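## Task

Remove the yellow sponge from the lowest drawer of the short, narrow file cabinet that has three drawers, and set it inside the tote so that no part of it sticks out past the tote's rim. When finished, every drawer in the room must be closed all the way, the tote must stand upright, and no cabinet may have been noticeably shifted. The robot must not topple or be left leaning, or the task fails. The result only counts if it stays in place without the robot holding anything.

## Robot and tools

ROBOT. A LeKiwi: a small three-omni-wheel base with a single arm of five joints plus a gripper. The shoulder sits 0.07 m ahead of the base centre and 0.21 m above the floor. The hand can reach about 0.44 m from the shoulder. The simulation keeps running while the operator thinks, and the robot keeps holding its last command during that time. A loose object may occasionally get a brief nudge from outside.

FRAMES. Base frame: origin on the floor at the centre of the wheels, x forward, y left, z up. hand_pose is reported in this frame and marks a point on the tip of the fixed jaw, where the moving jaw meets it. With all arm joints at zero, the hand's z axis points forward, its x axis points to the robot's right and its y axis points down. The moving jaw opens toward the hand's negative y. The odometry frame is the base frame as it was when the scene began. base_odometry is computed from wheel rotation, so wheel slip shows up as movement. Heading runs from -3.142 to 3.142 and grows when the robot turns left.

execute_actions. The argument "actions" is a list holding either zero actions or one. An empty list only returns the state and images. An action may contain "base", "joints" or both. These start together and may finish at different times. An action lasts at most 15 s.

The "base" field takes exactly one command, and each is an offset measured from where the base last reported itself:
- translate_m: drive straight, in metres, -1 to 1, forward positive.
- sideways_m: slide sideways, in metres, -1 to 1, left positive.
- rotate_rad: turn in place, in radians, -3.2 to 3.2, left positive.
The base moves at about 0.20 m/s and turns at about 1.0 rad/s.

The "joints" field is a single object for the one arm. Each key is a joint name and each value is an absolute target in radians. The "done" tolerance is given after each range:
- shoulder_pan_rad: -1.919 to 1.919, ±0.02. 0 points straight ahead; positive swings to the robot's right.
- shoulder_lift_rad: -1.745 to 1.745, ±0.1. 0 is an almost vertical upper arm; positive tilts it forward.
- elbow_flex_rad: -1.69 to 1.58, ±0.07. 0 gives a level forearm when the lift is 0; positive lowers the hand.
- wrist_flex_rad: -1.658 to 1.658, ±0.03. 0 keeps the hand in line with the forearm; positive tips the jaws downward.
- wrist_roll_rad: -2.743 to 2.841, ±0.02. Spins the hand about its own axis; positive is counter-clockwise as seen from the forearm.
- gripper_rad: 0 (closed) to 1.919, ±0.02.
Arm joints move at top speeds between 1.3 and 2.2 rad/s.

A joint or base left out of an action may still be driving toward an earlier target, and the status lines will not show this. An unknown key or an out-of-range number makes the whole call rejected, and nothing moves.

"cameras" is optional and lists cam_front, cam_wrist or all. Omitting it, passing null or passing ["all"] returns both cameras; [] returns none. An unknown name rejects the call. The "pictures" line gives the order of the returned images.

wait: seconds from 0 to 10. Nothing new is commanded, and the result has the same form as an empty execute_actions.

zoom_image: camera (cam_front or cam_wrist) and region [x0, y0, x1, y1] in pixels, with (0, 0) at the top-left. The region may be at most 504 by 504. cam_front images are 644x476 and cam_wrist images are 476x644. Only the latest full image from a camera in this scene can be zoomed.

finished_scene: scene is an integer from 1 to 2. It ends that scene for good once the robot has held the last command, and it reports whether the goal was met. Its result also gives the next scene's task. A reply with no tool call ends all remaining scenes. After resuming from a summary, first send an empty execute_actions to learn the current scene and task.

RESULT LINES. joint_positions gives the arm readings. Each reading carries a fixed offset of up to 2 degrees, so hand_pose may be wrong by about 26 mm. base_status and joint_status report how each commanded motion ended:
- "done": the target was reached. For the base it only means the wheels turned the commanded amount.
- "off_target": the motion stopped short and may still be pushing.
- "time_out": the old target is dropped and the joint or base holds where it stopped. The robot never reports contact_stop, and it does not give up when it bumps something.
- "joint command not followed" (usually with a "cause:" line): a safety check held back the arm targets, though a gripper target in that action still runs. Joints held back are listed as "not_followed" and may be retried with every later action. The fix is to send fresh targets for all five arm joints.
- "on_its_own": movement the call did not command.
- "MOTOR HOT": a motor has reached 55 °C. At 70 °C an "OVER-TEMPERATURE FAULT" stops the arm; the overheated joints go slack until they cool, and affected keys read "limit_stop_at_motor_heat". After that, resend those targets. Holding loads heats motors, even while thinking.
If any call reports a stop, the later execute_actions, wait and finished_scene calls in the same reply are skipped.

GRIPPER. The jaw tips are 0.04 m apart at 0.5, 0.08 m at 1.0 and 0.11 m when fully open. To grasp, close to slightly less than the object's width rather than to 0. After closing, "off_target" means the jaws hit something, and "done" may mean they closed on nothing. Once the jaws are stopped on an object, command 0.2 rad below the reading to hold it firmly.

WEAKENING. If an arm joint or the gripper is blocked for 2 s in total while its target is about 0.3 rad or more past its reading, it silently drops to 20% force. To restore full force, command it 0.1 rad back from its reading, away from the obstacle. For the gripper this means opening it, which releases the object.

BALANCE. The robot tips forward easily. At rest it can hold 0.15 kg with the hand at x = 0.25 m, but only 0.03 kg at 0.43 m. With shoulder_lift_rad at 1 or more, the limit is 0.04 kg at 0.25 m and zero at 0.3 m or beyond. Pulling on things, pressing on the floor or furniture, and lifting against a shelf from below can all tip it. Carry loads with the hand tucked in, and avoid big sweeping arm moves.

AVOID dropping objects, slipping, slamming drawers, hard collisions and forceful pushes, since these lower the result. Do not knock the tote over or move the cabinets. Faster robot motion earns more.

Each tool is called as name(argument=value, ...), one argument or row to a line, values as JSON.

## Session

execute_actions(
  actions=[],
)

Scene clock: 0.00 s.
base_odometry: x=+0.000 y=+0.000 heading=+0.000 (m, m, rad; odometry frame)
base_status: not commanded
joint_positions: shoulder_pan_rad=+0.087 shoulder_lift_rad=-1.464 elbow_flex_rad=-0.207 wrist_flex_rad=+1.403 wrist_roll_rad=-1.492 gripper_rad=+1.920
joint_status: not commanded
hand_pose: x=+0.1253 y=+0.0027 z=+0.4244 quat_wxyz=(+0.794, +0.017, +0.606, -0.046) (m; base frame)
pictures: cam_front, cam_wrist
Images, in order (width x height): cam_front 644x476, cam_wrist 476x644.

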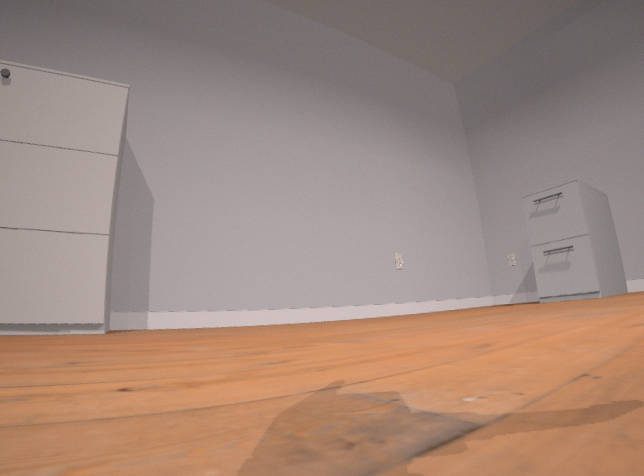

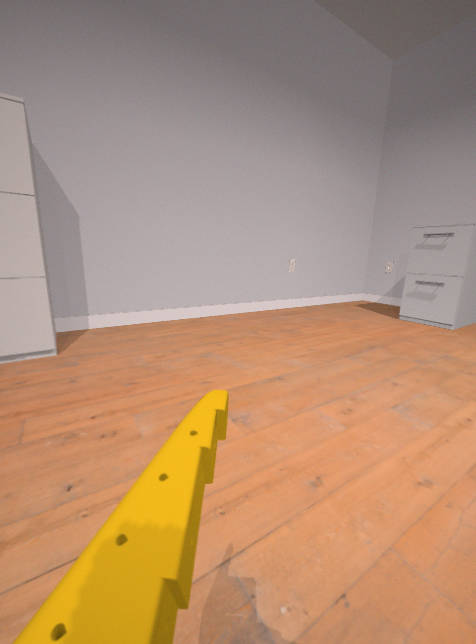

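Look around.

execute_actions(
  actions=[
    {"base":{"rotate_rad":1.5}},
  ],
)

execute_actions(
  actions=[
    {"base":{"rotate_rad":1.6}},
  ],
)

execute_actions(
  actions=[
    {"base":{"rotate_rad":1.6}},
  ],
)

Scene clock: 4.70 s.
base_odometry: x=+0.000 y=+0.000 heading=+1.496 (m, m, rad; odometry frame)
base_status: done
joint_positions: shoulder_pan_rad=+0.087 shoulder_lift_rad=-1.464 elbow_flex_rad=-0.207 wrist_flex_rad=+1.403 wrist_roll_rad=-1.492 gripper_rad=+1.920
joint_status: not commanded
hand_pose: x=+0.1253 y=+0.0027 z=+0.4244 quat_wxyz=(+0.794, +0.017, +0.606, -0.046) (m; base frame)
pictures: cam_front, cam_wrist
Images, in order (width x height): cam_front 644x476, cam_wrist 476x644.

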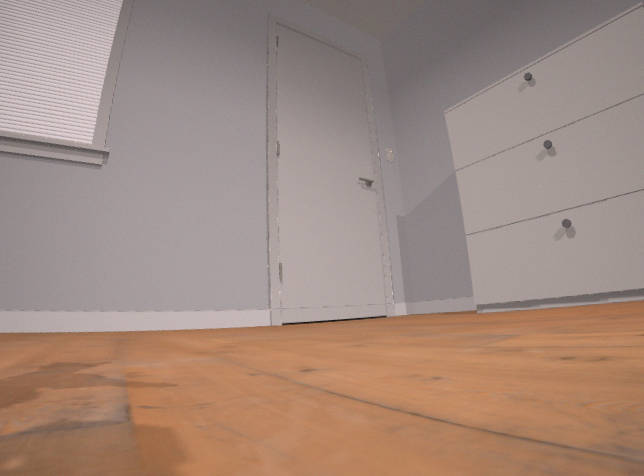

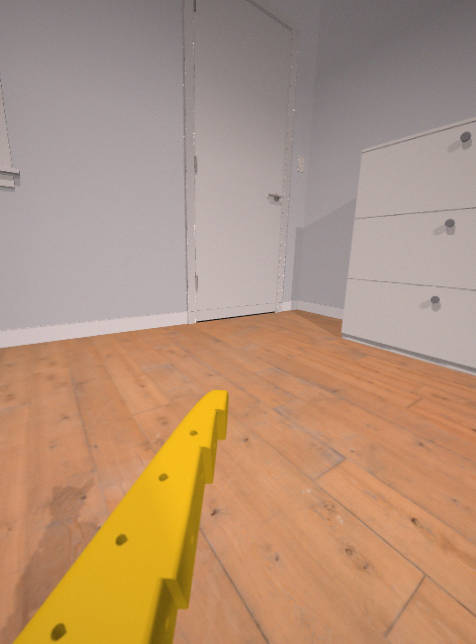

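Scene clock: 7.27 s.
base_odometry: x=+0.000 y=+0.000 heading=+3.092 (m, m, rad; odometry frame)
base_status: done
joint_positions: shoulder_pan_rad=+0.087 shoulder_lift_rad=-1.464 elbow_flex_rad=-0.207 wrist_flex_rad=+1.403 wrist_roll_rad=-1.492 gripper_rad=+1.920
joint_status: not commanded
hand_pose: x=+0.1253 y=+0.0027 z=+0.4244 quat_wxyz=(+0.794, +0.017, +0.606, -0.046) (m; base frame)
pictures: cam_front, cam_wrist
Images, in order (width x height): cam_front 644x476, cam_wrist 476x644.

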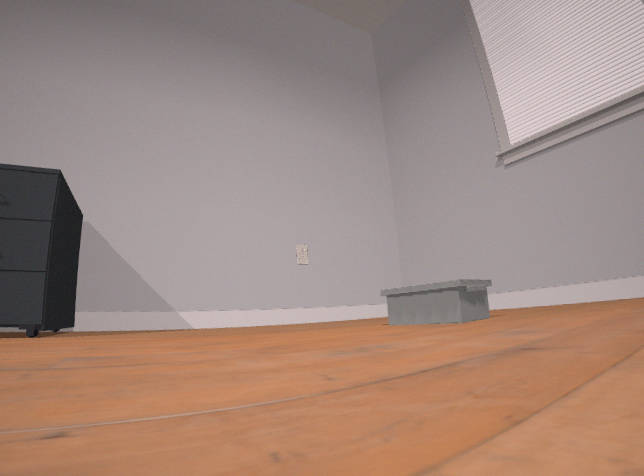

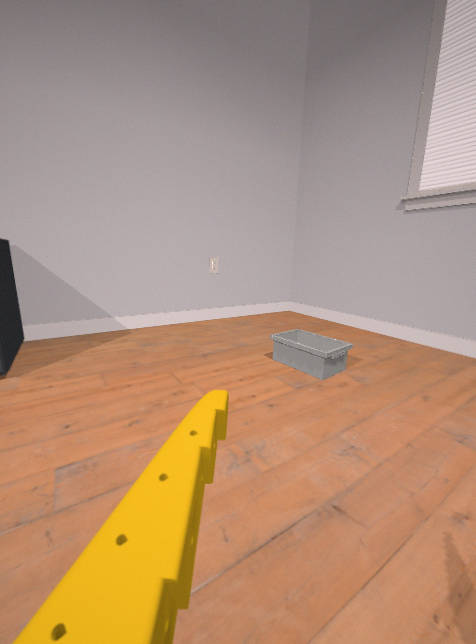

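Scene clock: 9.83 s.
base_odometry: x=+0.000 y=+0.000 heading=-1.595 (m, m, rad; odometry frame)
base_status: done
joint_positions: shoulder_pan_rad=+0.087 shoulder_lift_rad=-1.464 elbow_flex_rad=-0.207 wrist_flex_rad=+1.403 wrist_roll_rad=-1.492 gripper_rad=+1.920
joint_status: not commanded
hand_pose: x=+0.1253 y=+0.0027 z=+0.4244 quat_wxyz=(+0.794, +0.017, +0.606, -0.046) (m; base frame)
pictures: cam_front, cam_wrist
Images, in order (width x height): cam_front 644x476, cam_wrist 476x644.

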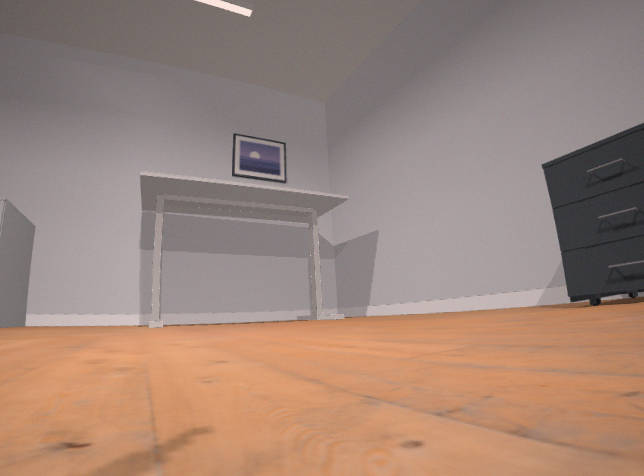

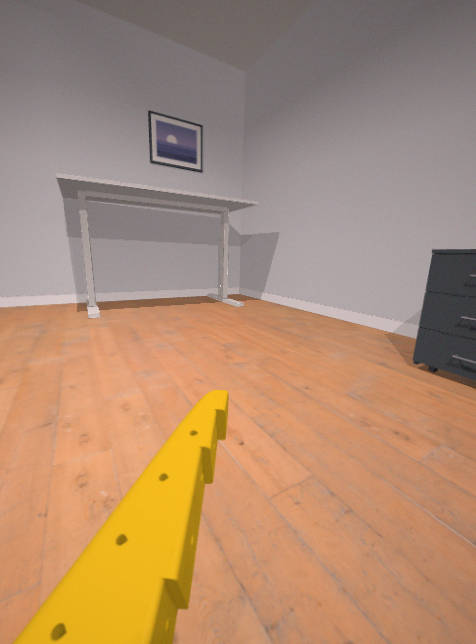

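execute_actions(
  actions=[
    {"base":{"rotate_rad":-1.0}},
  ],
)

Scene clock: 13.43 s.
base_odometry: x=+0.000 y=+0.000 heading=-2.591 (m, m, rad; odometry frame)
base_status: done
joint_positions: shoulder_pan_rad=+0.087 shoulder_lift_rad=-1.464 elbow_flex_rad=-0.207 wrist_flex_rad=+1.403 wrist_roll_rad=-1.492 gripper_rad=+1.920
joint_status: not commanded
hand_pose: x=+0.1253 y=+0.0027 z=+0.4244 quat_wxyz=(+0.794, +0.017, +0.606, -0.046) (m; base frame)
pictures: cam_front, cam_wrist
Images, in order (width x height): cam_front 644x476, cam_wrist 476x644.

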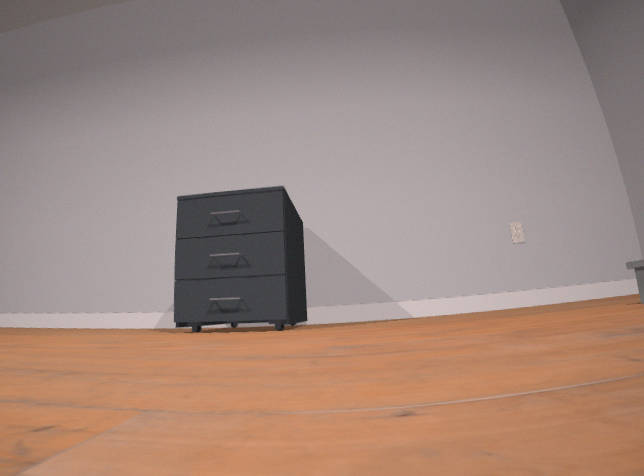

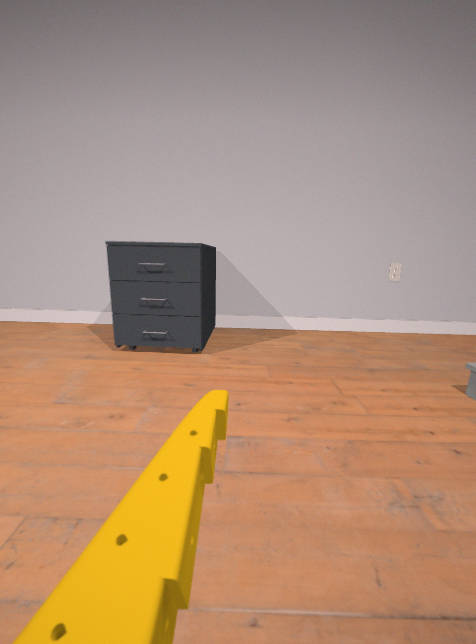

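execute_actions(
  actions=[
    {"base":{"sideways_m":0.36}},
  ],
)

execute_actions(
  actions=[
    {"base":{"translate_m":0.6},"joints":{"shoulder_pan_rad":0,"shoulder_lift_rad":0.3,"elbow_flex_rad":1.2,"wrist_flex_rad":-1.3,"wrist_roll_rad":0,"gripper_rad":1.0}},
  ],
)

Scene clock: 19.33 s.
base_odometry: x=+0.188 y=-0.307 heading=-2.593 (m, m, rad; odometry frame)
base_status: done
joint_positions: shoulder_pan_rad=+0.087 shoulder_lift_rad=-1.464 elbow_flex_rad=-0.207 wrist_flex_rad=+1.403 wrist_roll_rad=-1.492 gripper_rad=+1.920
joint_status: not commanded
hand_pose: x=+0.1253 y=+0.0027 z=+0.4244 quat_wxyz=(+0.794, +0.017, +0.606, -0.046) (m; base frame)
pictures: cam_front, cam_wrist
Images, in order (width x height): cam_front 644x476, cam_wrist 476x644.

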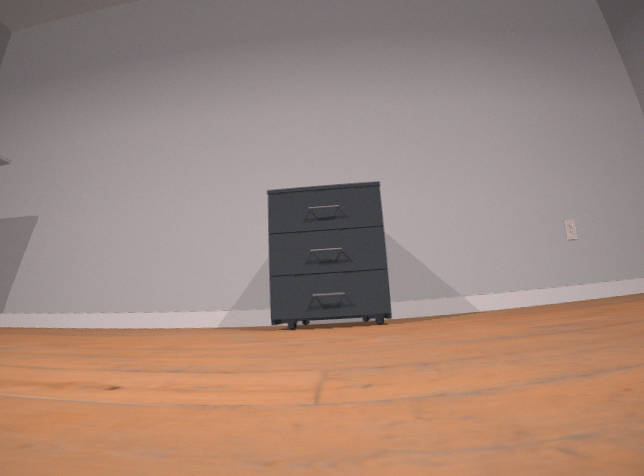

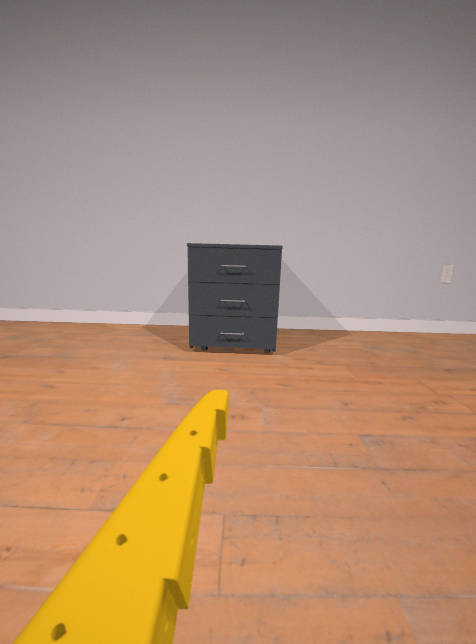

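Scene clock: 23.30 s.
base_odometry: x=-0.324 y=-0.619 heading=-2.593 (m, m, rad; odometry frame)
base_status: done
joint_positions: shoulder_pan_rad=+0.010 shoulder_lift_rad=+0.302 elbow_flex_rad=+1.199 wrist_flex_rad=-1.286 wrist_roll_rad=-0.007 gripper_rad=+1.010
joint_status: all done
hand_pose: x=+0.3274 y=-0.0027 z=+0.1320 quat_wxyz=(+0.454, -0.532, +0.569, -0.433) (m; base frame)
pictures: cam_front, cam_wrist
Images, in order (width x height): cam_front 644x476, cam_wrist 476x644.

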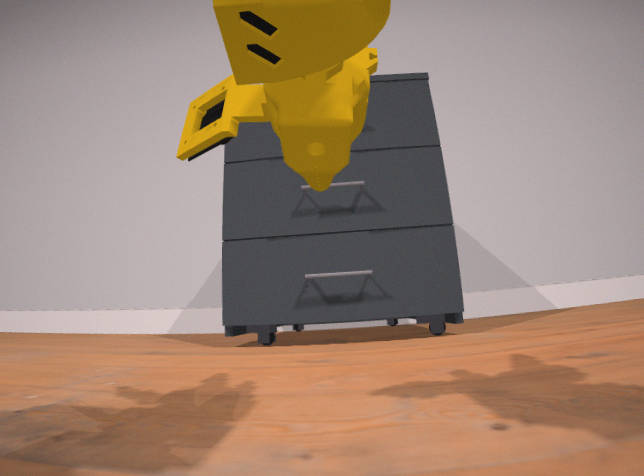

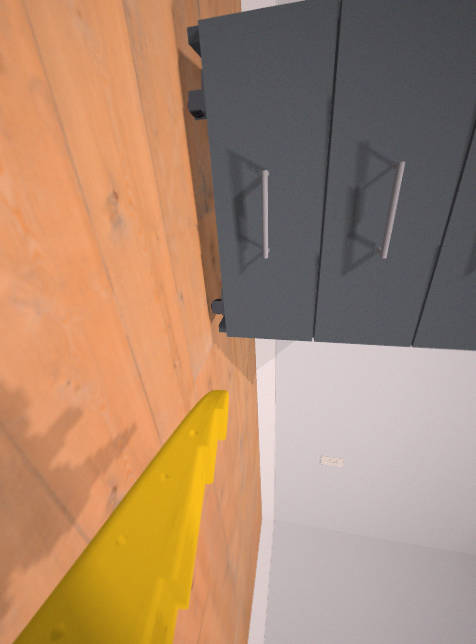

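execute_actions(
  actions=[
    {"base":{"sideways_m":-0.03},"joints":{"shoulder_lift_rad":0.4,"elbow_flex_rad":1.2,"wrist_flex_rad":-1.6,"gripper_rad":0.8}},
  ],
)

execute_actions(
  actions=[
    {"base":{"translate_m":0.15}},
  ],
)

Scene clock: 28.20 s.
base_odometry: x=-0.339 y=-0.594 heading=-2.591 (m, m, rad; odometry frame)
base_status: done
joint_positions: shoulder_pan_rad=+0.009 shoulder_lift_rad=+0.403 elbow_flex_rad=+1.199 wrist_flex_rad=-1.585 wrist_roll_rad=-0.007 gripper_rad=+0.810
joint_status: all done
hand_pose: x=+0.3287 y=-0.0023 z=+0.1559 quat_wxyz=(+0.507, -0.488, +0.520, -0.484) (m; base frame)
pictures: cam_front, cam_wrist
Images, in order (width x height): cam_front 644x476, cam_wrist 476x644.

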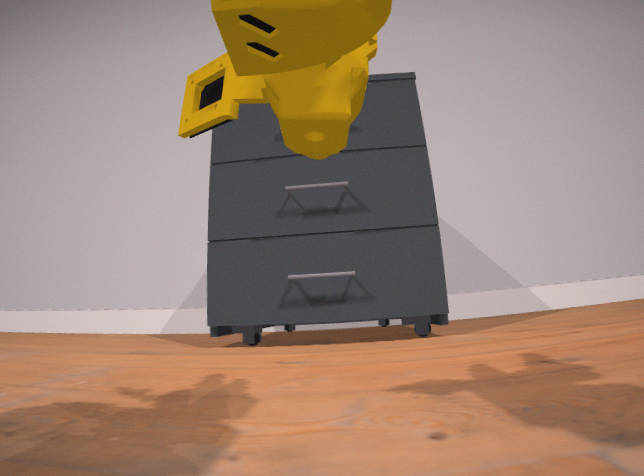

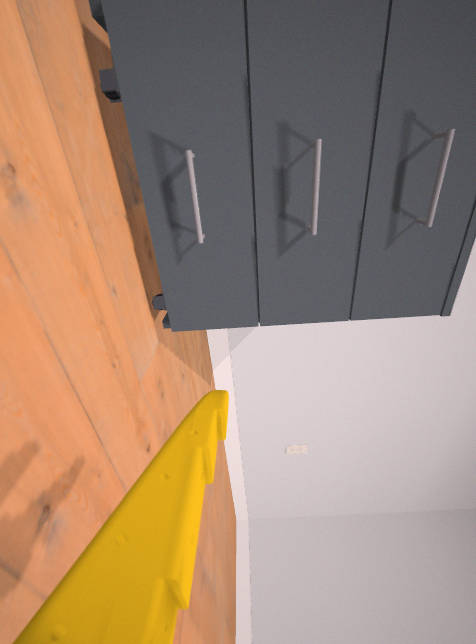

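Scene clock: 29.93 s.
base_odometry: x=-0.467 y=-0.673 heading=-2.591 (m, m, rad; odometry frame)
base_status: done
joint_positions: shoulder_pan_rad=+0.009 shoulder_lift_rad=+0.403 elbow_flex_rad=+1.199 wrist_flex_rad=-1.587 wrist_roll_rad=-0.007 gripper_rad=+0.810
joint_status: not commanded
hand_pose: x=+0.3287 y=-0.0023 z=+0.1562 quat_wxyz=(+0.508, -0.487, +0.520, -0.484) (m; base frame)
pictures: cam_front, cam_wrist
Images, in order (width x height): cam_front 644x476, cam_wrist 476x644.

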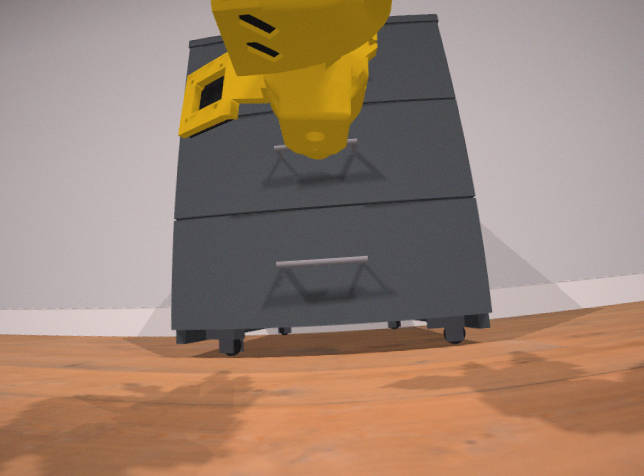

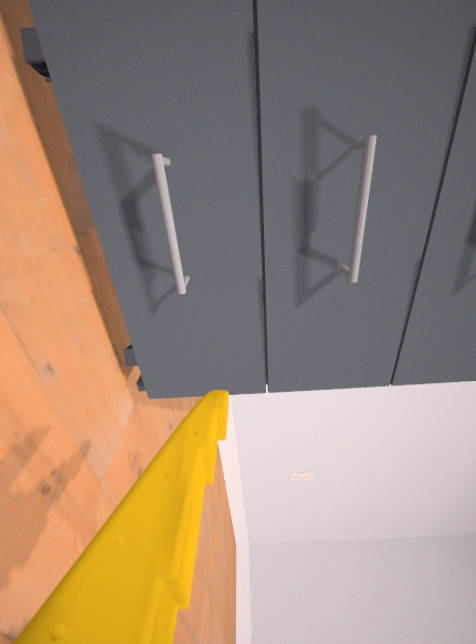

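execute_actions(
  actions=[
    {"joints":{"shoulder_lift_rad":0.62,"elbow_flex_rad":1.05,"wrist_flex_rad":-1.6}},
  ],
)

Scene clock: 35.33 s.
base_odometry: x=-0.467 y=-0.673 heading=-2.591 (m, m, rad; odometry frame)
base_status: not commanded
joint_positions: shoulder_pan_rad=+0.009 shoulder_lift_rad=+0.624 elbow_flex_rad=+1.065 wrist_flex_rad=-1.587 wrist_roll_rad=-0.007 gripper_rad=+0.810
joint_status: all done
hand_pose: x=+0.3340 y=-0.0023 z=+0.1250 quat_wxyz=(+0.485, -0.508, +0.542, -0.462) (m; base frame)
pictures: cam_front, cam_wrist
Images, in order (width x height): cam_front 644x476, cam_wrist 476x644.

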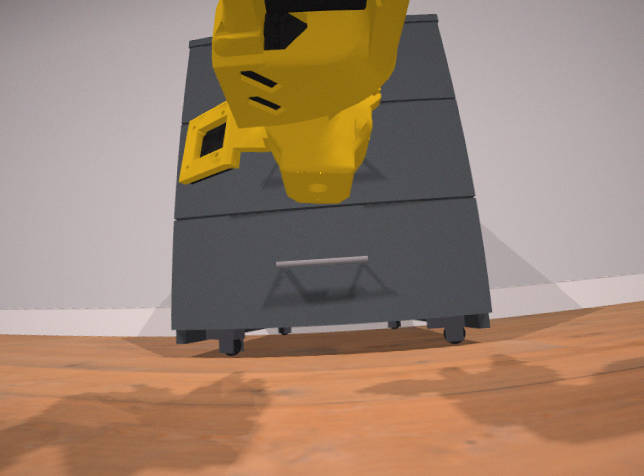

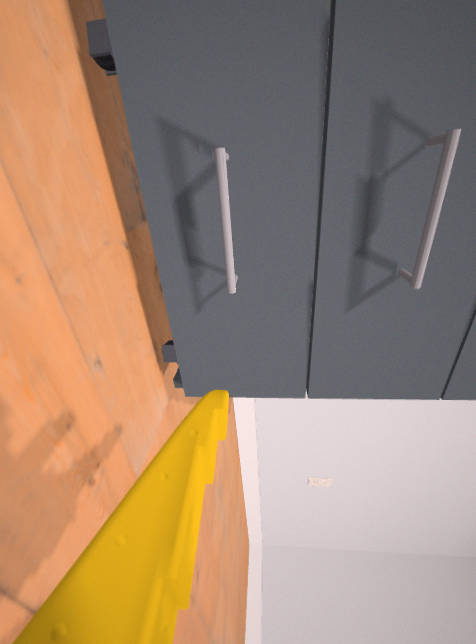

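execute_actions(
  actions=[
    {"base":{"translate_m":0.08},"joints":{"shoulder_lift_rad":0.72,"elbow_flex_rad":1.0,"wrist_flex_rad":-1.65}},
  ],
)

Scene clock: 40.13 s.
base_odometry: x=-0.535 y=-0.714 heading=-2.591 (m, m, rad; odometry frame)
base_status: done
joint_positions: shoulder_pan_rad=+0.009 shoulder_lift_rad=+0.724 elbow_flex_rad=+1.011 wrist_flex_rad=-1.611 wrist_roll_rad=-0.007 gripper_rad=+0.810
joint_status: wrist_flex_rad off_target (ended at -1.612, target -1.650); the others done
joint sent to its limit — the command would take wrist_flex_rad past its lower limit, so that joint was sent only as far as its limit.
hand_pose: x=+0.3343 y=-0.0023 z=+0.1131 quat_wxyz=(+0.479, -0.513, +0.547, -0.457) (m; base frame)
pictures: cam_front, cam_wrist
Images, in order (width x height): cam_front 644x476, cam_wrist 476x644.

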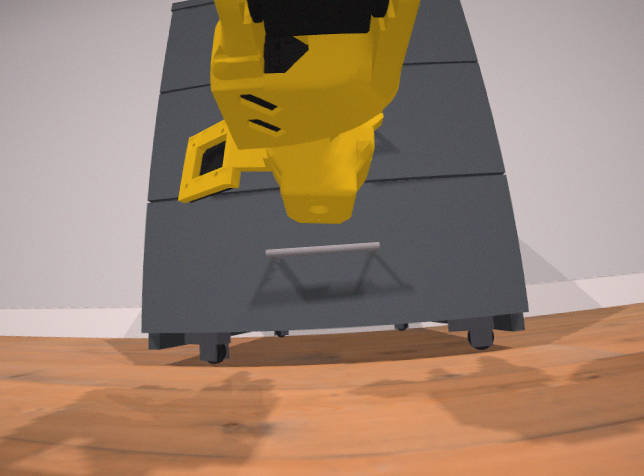

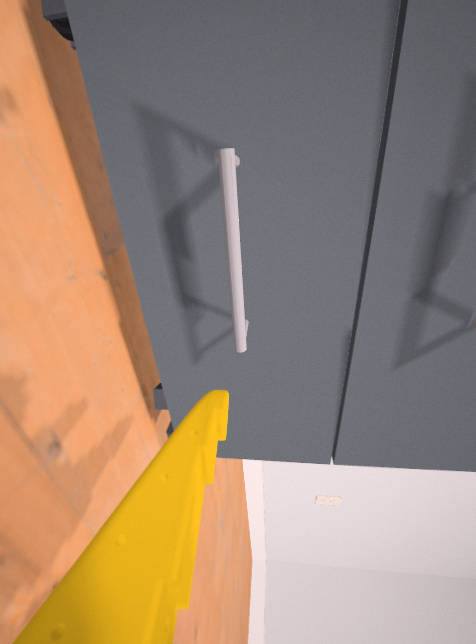

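execute_actions(
  actions=[
    {"base":{"translate_m":0.06}},
  ],
)

Scene clock: 42.90 s.
base_odometry: x=-0.585 y=-0.745 heading=-2.591 (m, m, rad; odometry frame)
base_status: done
joint_positions: shoulder_pan_rad=+0.009 shoulder_lift_rad=+0.724 elbow_flex_rad=+1.011 wrist_flex_rad=-1.613 wrist_roll_rad=-0.007 gripper_rad=+0.810
joint_status: not commanded
hand_pose: x=+0.3343 y=-0.0023 z=+0.1133 quat_wxyz=(+0.479, -0.512, +0.547, -0.457) (m; base frame)
pictures: cam_front, cam_wrist
Images, in order (width x height): cam_front 644x476, cam_wrist 476x644.

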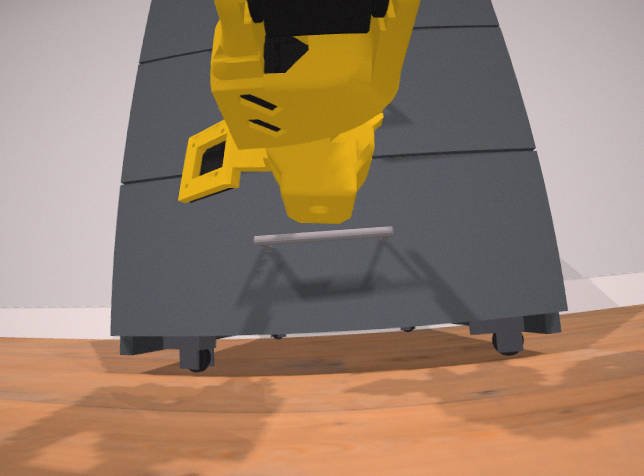

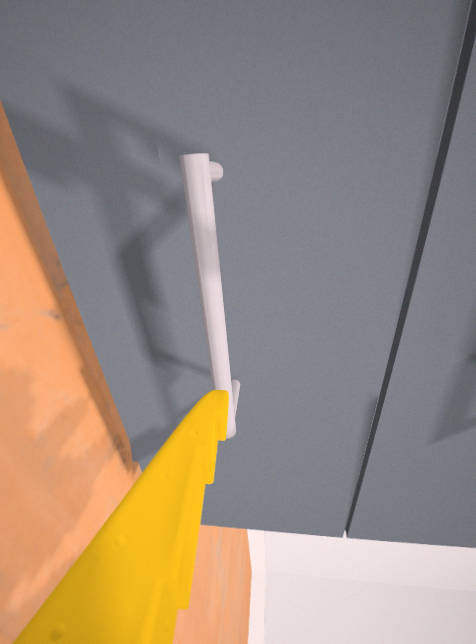

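execute_actions(
  actions=[
    {"base":{"sideways_m":0.05},"joints":{"shoulder_lift_rad":0.78}},
  ],
)

execute_actions(
  actions=[
    {"base":{"translate_m":0.03}},
  ],
)

Scene clock: 45.77 s.
base_odometry: x=-0.560 y=-0.788 heading=-2.593 (m, m, rad; odometry frame)
base_status: done
joint_positions: shoulder_pan_rad=+0.009 shoulder_lift_rad=+0.785 elbow_flex_rad=+1.011 wrist_flex_rad=-1.613 wrist_roll_rad=-0.007 gripper_rad=+0.810
joint_status: all done
hand_pose: x=+0.3280 y=-0.0023 z=+0.0990 quat_wxyz=(+0.463, -0.526, +0.561, -0.441) (m; base frame)
pictures: cam_front, cam_wrist
Images, in order (width x height): cam_front 644x476, cam_wrist 476x644.

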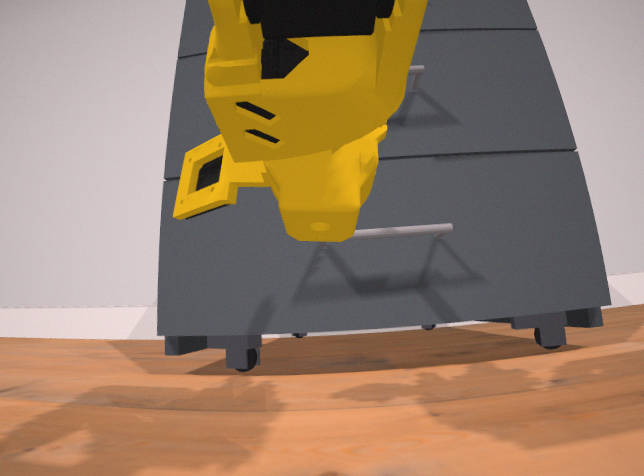

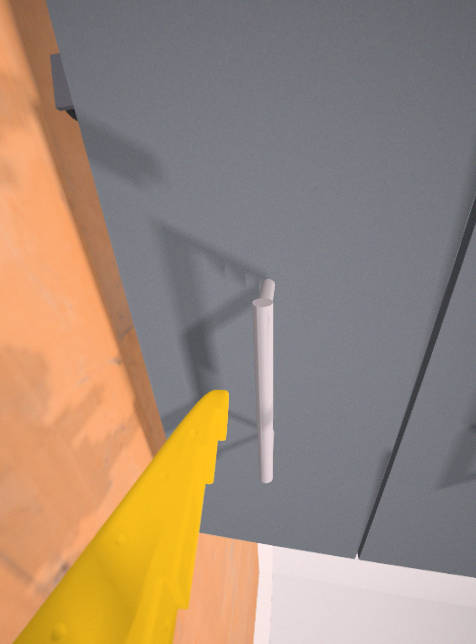

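Scene clock: 46.70 s.
base_odometry: x=-0.585 y=-0.803 heading=-2.593 (m, m, rad; odometry frame)
base_status: done
joint_positions: shoulder_pan_rad=+0.009 shoulder_lift_rad=+0.785 elbow_flex_rad=+1.011 wrist_flex_rad=-1.613 wrist_roll_rad=-0.007 gripper_rad=+0.810
joint_status: not commanded
hand_pose: x=+0.3280 y=-0.0023 z=+0.0990 quat_wxyz=(+0.463, -0.526, +0.561, -0.441) (m; base frame)
pictures: cam_front, cam_wrist
Images, in order (width x height): cam_front 644x476, cam_wrist 476x644.

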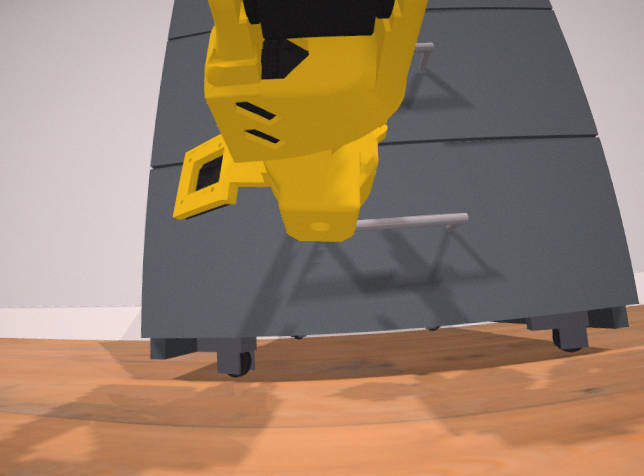

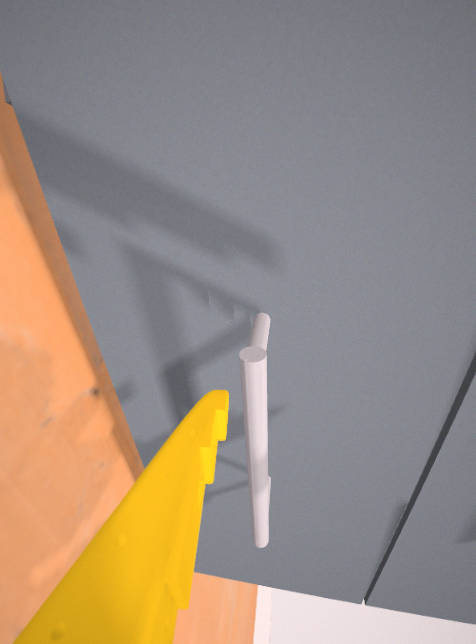

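execute_actions(
  actions=[
    {"base":{"sideways_m":-0.03}},
  ],
)

execute_actions(
  actions=[
    {"base":{"translate_m":0.035}},
  ],
)

execute_actions(
  actions=[
    {"joints":{"gripper_rad":0.05}},
  ],
)

Scene clock: 50.73 s.
base_odometry: x=-0.600 y=-0.778 heading=-2.591 (m, m, rad; odometry frame)
base_status: done
joint_positions: shoulder_pan_rad=+0.009 shoulder_lift_rad=+0.785 elbow_flex_rad=+1.011 wrist_flex_rad=-1.613 wrist_roll_rad=-0.007 gripper_rad=+0.810
joint_status: not commanded
hand_pose: x=+0.3280 y=-0.0023 z=+0.0990 quat_wxyz=(+0.463, -0.526, +0.561, -0.441) (m; base frame)
pictures: cam_front, cam_wrist
Images, in order (width x height): cam_front 644x476, cam_wrist 476x644.

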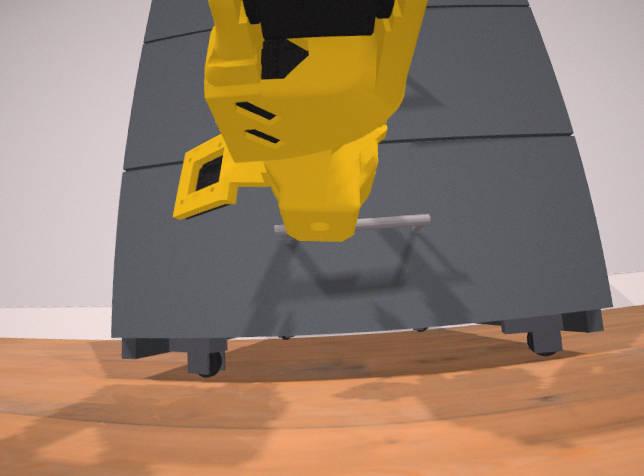

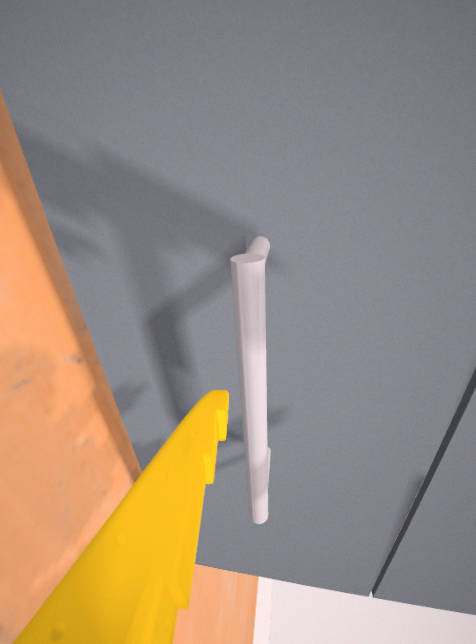

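Scene clock: 51.73 s.
base_odometry: x=-0.629 y=-0.796 heading=-2.591 (m, m, rad; odometry frame)
base_status: done
joint_positions: shoulder_pan_rad=+0.009 shoulder_lift_rad=+0.785 elbow_flex_rad=+1.011 wrist_flex_rad=-1.613 wrist_roll_rad=-0.007 gripper_rad=+0.810
joint_status: not commanded
hand_pose: x=+0.3280 y=-0.0023 z=+0.0990 quat_wxyz=(+0.463, -0.526, +0.561, -0.441) (m; base frame)
pictures: cam_front, cam_wrist
Images, in order (width x height): cam_front 644x476, cam_wrist 476x644.

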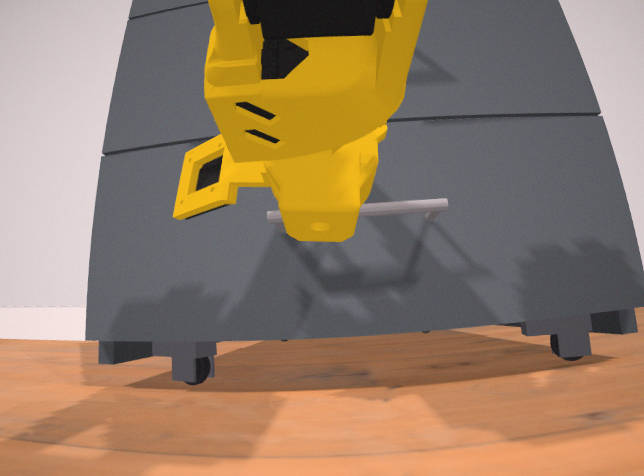

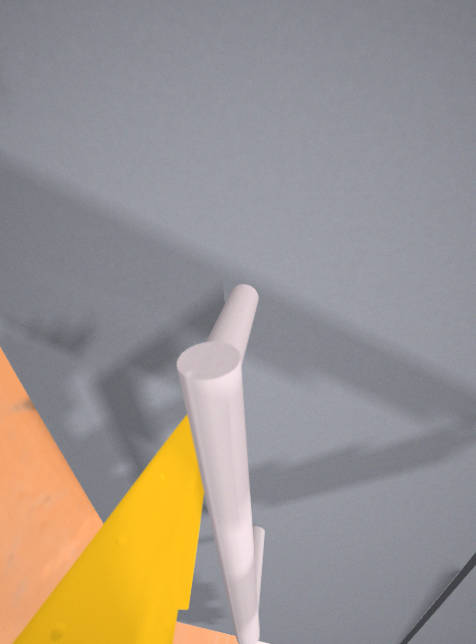

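Scene clock: 52.63 s.
base_odometry: x=-0.629 y=-0.796 heading=-2.591 (m, m, rad; odometry frame)
base_status: not commanded
joint_positions: shoulder_pan_rad=+0.001 shoulder_lift_rad=+0.790 elbow_flex_rad=+1.011 wrist_flex_rad=-1.626 wrist_roll_rad=+0.000 gripper_rad=+0.062
joint_status: all done
hand_pose: x=+0.3280 y=-0.0003 z=+0.1001 quat_wxyz=(+0.465, -0.528, +0.555, -0.444) (m; base frame)
pictures: cam_front, cam_wrist
Images, in order (width x height): cam_front 644x476, cam_wrist 476x644.

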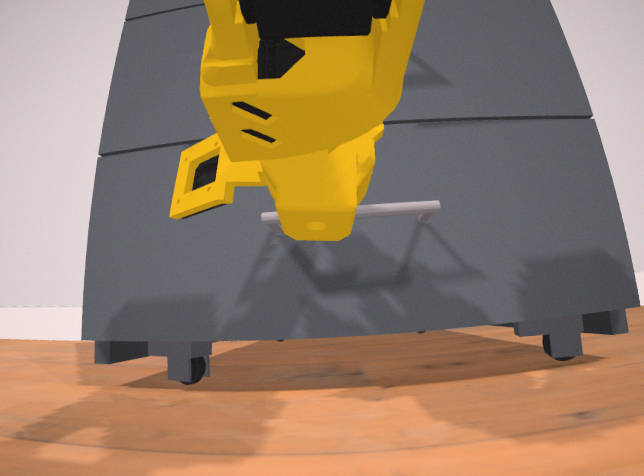

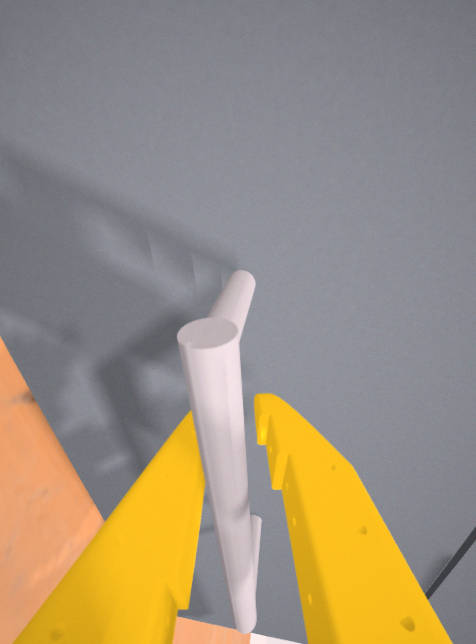

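Between jaws; close and pull.

execute_actions(
  actions=[
    {"joints":{"gripper_rad":0.0}},
  ],
  cameras=[],
)

execute_actions(
  actions=[
    {"base":{"translate_m":-0.22}},
  ],
)

Scene clock: 54.97 s.
base_odometry: x=-0.629 y=-0.796 heading=-2.591 (m, m, rad; odometry frame)
base_status: not commanded
joint_positions: shoulder_pan_rad=+0.001 shoulder_lift_rad=+0.790 elbow_flex_rad=+1.011 wrist_flex_rad=-1.626 wrist_roll_rad=+0.000 gripper_rad=+0.011
joint_status: all done
hand_pose: x=+0.3280 y=-0.0003 z=+0.1001 quat_wxyz=(+0.465, -0.528, +0.555, -0.444) (m; base frame)
pictures: none
No camera images: the call's "cameras" was empty. Leave "cameras" out to get every camera's image.

Scene clock: 57.03 s.
base_odometry: x=-0.442 y=-0.681 heading=-2.591 (m, m, rad; odometry frame)
base_status: done
joint_positions: shoulder_pan_rad=+0.000 shoulder_lift_rad=+0.794 elbow_flex_rad=+0.999 wrist_flex_rad=-1.623 wrist_roll_rad=+0.000 gripper_rad=+0.010
joint_status: not commanded
hand_pose: x=+0.3295 y=+0.0001 z=+0.1002 quat_wxyz=(+0.467, -0.528, +0.553, -0.445) (m; base frame)
pictures: cam_front, cam_wrist
Images, in order (width x height): cam_front 644x476, cam_wrist 476x644.

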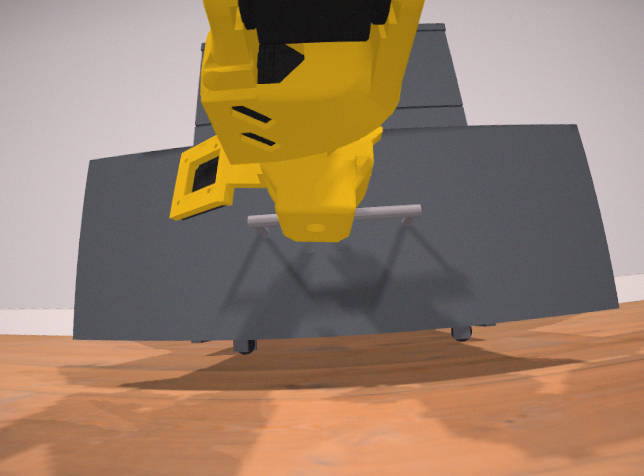

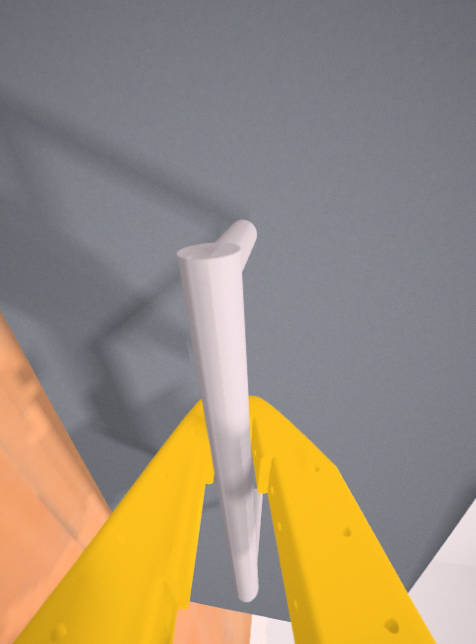

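It opens. Release, back off, and look in from above.

execute_actions(
  actions=[
    {"joints":{"gripper_rad":0.6}},
  ],
  cameras=[],
)

execute_actions(
  actions=[
    {"base":{"translate_m":-0.08}},
  ],
  cameras=[],
)

execute_actions(
  actions=[
    {"joints":{"shoulder_lift_rad":0.0,"elbow_flex_rad":0.0,"wrist_flex_rad":1.0,"wrist_roll_rad":-1.5,"gripper_rad":1.0}},
  ],
  cameras=[],
)

execute_actions(
  actions=[
    {"base":{"translate_m":0.15}},
  ],
)

Scene clock: 60.40 s.
base_odometry: x=-0.442 y=-0.681 heading=-2.591 (m, m, rad; odometry frame)
base_status: not commanded
joint_positions: shoulder_pan_rad=+0.000 shoulder_lift_rad=+0.794 elbow_flex_rad=+0.999 wrist_flex_rad=-1.623 wrist_roll_rad=+0.000 gripper_rad=+0.588
joint_status: all done
hand_pose: x=+0.3295 y=+0.0001 z=+0.1002 quat_wxyz=(+0.467, -0.528, +0.553, -0.445) (m; base frame)
pictures: none
No camera images: the call's "cameras" was empty. Leave "cameras" out to get every camera's image.

Scene clock: 61.73 s.
base_odometry: x=-0.374 y=-0.639 heading=-2.591 (m, m, rad; odometry frame)
base_status: done
joint_positions: shoulder_pan_rad=+0.000 shoulder_lift_rad=+0.794 elbow_flex_rad=+0.999 wrist_flex_rad=-1.623 wrist_roll_rad=+0.000 gripper_rad=+0.590
joint_status: not commanded
hand_pose: x=+0.3295 y=+0.0001 z=+0.1002 quat_wxyz=(+0.467, -0.528, +0.553, -0.445) (m; base frame)
pictures: none
No camera images: the call's "cameras" was empty. Leave "cameras" out to get every camera's image.

Scene clock: 64.10 s.
base_odometry: x=-0.374 y=-0.639 heading=-2.591 (m, m, rad; odometry frame)
base_status: not commanded
joint_positions: shoulder_pan_rad=+0.000 shoulder_lift_rad=+0.043 elbow_flex_rad=+0.034 wrist_flex_rad=+0.998 wrist_roll_rad=-1.494 gripper_rad=+0.990
joint_status: all done
hand_pose: x=+0.3410 y=+0.0078 z=+0.1736 quat_wxyz=(+0.245, -0.014, +0.969, -0.003) (m; base frame)
pictures: none
No camera images: the call's "cameras" was empty. Leave "cameras" out to get every camera's image.

Scene clock: 65.83 s.
base_odometry: x=-0.502 y=-0.718 heading=-2.591 (m, m, rad; odometry frame)
base_status: done
joint_positions: shoulder_pan_rad=+0.000 shoulder_lift_rad=+0.035 elbow_flex_rad=+0.034 wrist_flex_rad=+1.012 wrist_roll_rad=-1.494 gripper_rad=+0.990
joint_status: not commanded
hand_pose: x=+0.3393 y=+0.0078 z=+0.1744 quat_wxyz=(+0.242, -0.014, +0.970, -0.003) (m; base frame)
pictures: cam_front, cam_wrist
Images, in order (width x height): cam_front 644x476, cam_wrist 476x644.

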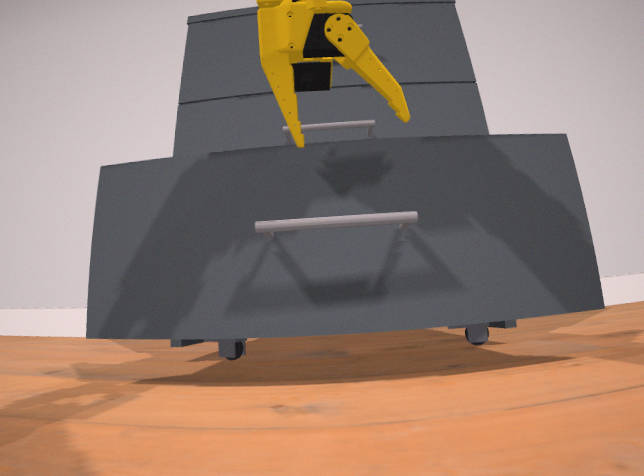

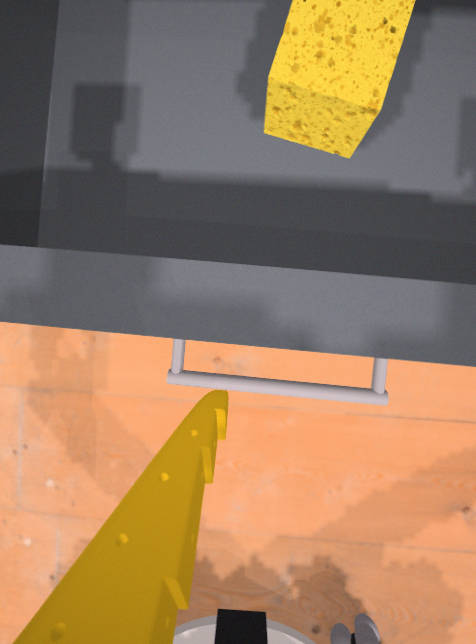

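execute_actions(
  actions=[
    {"joints":{"shoulder_lift_rad":-0.2,"elbow_flex_rad":-0.1,"wrist_flex_rad":1.4,"gripper_rad":1.2},"base":{"sideways_m":-0.02}},
  ],
  cameras=[],
)

execute_actions(
  actions=[
    {"base":{"translate_m":0.17}},
  ],
)

Scene clock: 70.43 s.
base_odometry: x=-0.512 y=-0.701 heading=-2.590 (m, m, rad; odometry frame)
base_status: done
joint_positions: shoulder_pan_rad=+0.000 shoulder_lift_rad=-0.158 elbow_flex_rad=-0.068 wrist_flex_rad=+1.396 wrist_roll_rad=-1.494 gripper_rad=+1.190
joint_status: all done
hand_pose: x=+0.3000 y=+0.0078 z=+0.2120 quat_wxyz=(+0.200, -0.014, +0.980, -0.003) (m; base frame)
pictures: none
No camera images: the call's "cameras" was empty. Leave "cameras" out to get every camera's image.

Scene clock: 72.27 s.
base_odometry: x=-0.656 y=-0.790 heading=-2.588 (m, m, rad; odometry frame)
base_status: done
joint_positions: shoulder_pan_rad=-0.002 shoulder_lift_rad=-0.172 elbow_flex_rad=-0.065 wrist_flex_rad=+1.419 wrist_roll_rad=-1.497 gripper_rad=+1.190
joint_status: not commanded
hand_pose: x=+0.2962 y=+0.0081 z=+0.2128 quat_wxyz=(+0.194, -0.013, +0.981, -0.002) (m; base frame)
pictures: cam_front, cam_wrist
Images, in order (width x height): cam_front 644x476, cam_wrist 476x644.

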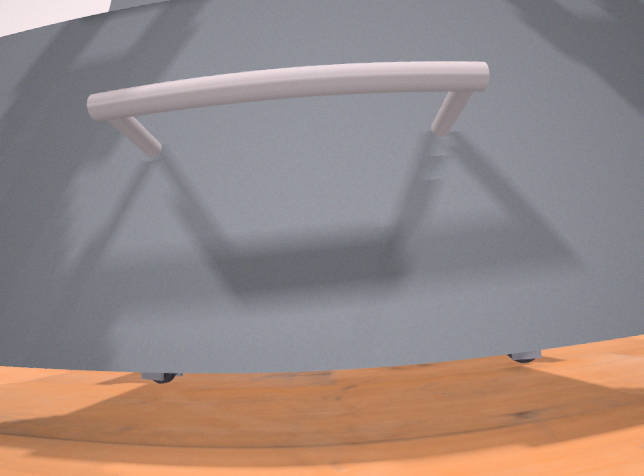

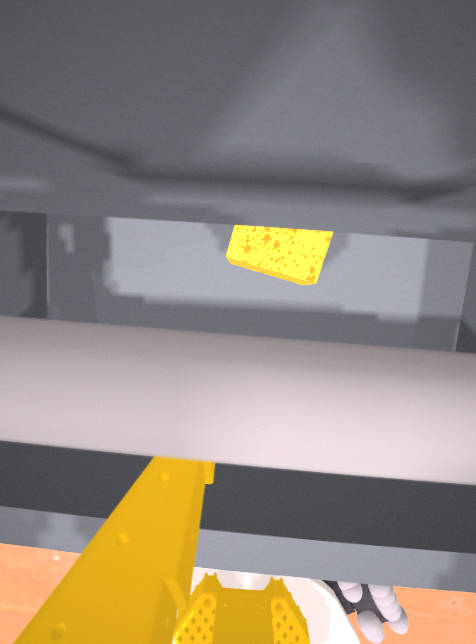

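execute_actions(
  actions=[
    {"base":{"translate_m":-0.06}},
  ],
)

Scene clock: 76.70 s.
base_odometry: x=-0.605 y=-0.759 heading=-2.588 (m, m, rad; odometry frame)
base_status: done
joint_positions: shoulder_pan_rad=-0.002 shoulder_lift_rad=-0.174 elbow_flex_rad=-0.068 wrist_flex_rad=+1.409 wrist_roll_rad=-1.497 gripper_rad=+1.190
joint_status: not commanded
hand_pose: x=+0.2979 y=+0.0081 z=+0.2142 quat_wxyz=(+0.200, -0.013, +0.980, -0.002) (m; base frame)
pictures: cam_front, cam_wrist
Images, in order (width x height): cam_front 644x476, cam_wrist 476x644.

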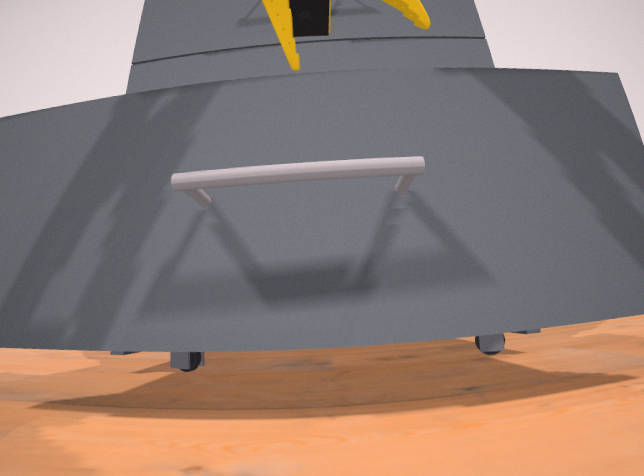

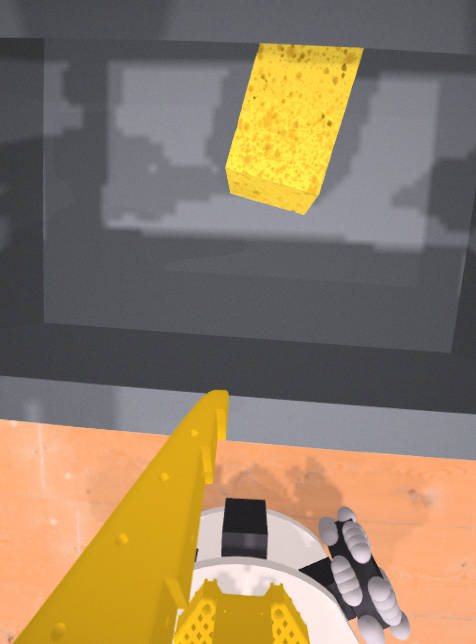

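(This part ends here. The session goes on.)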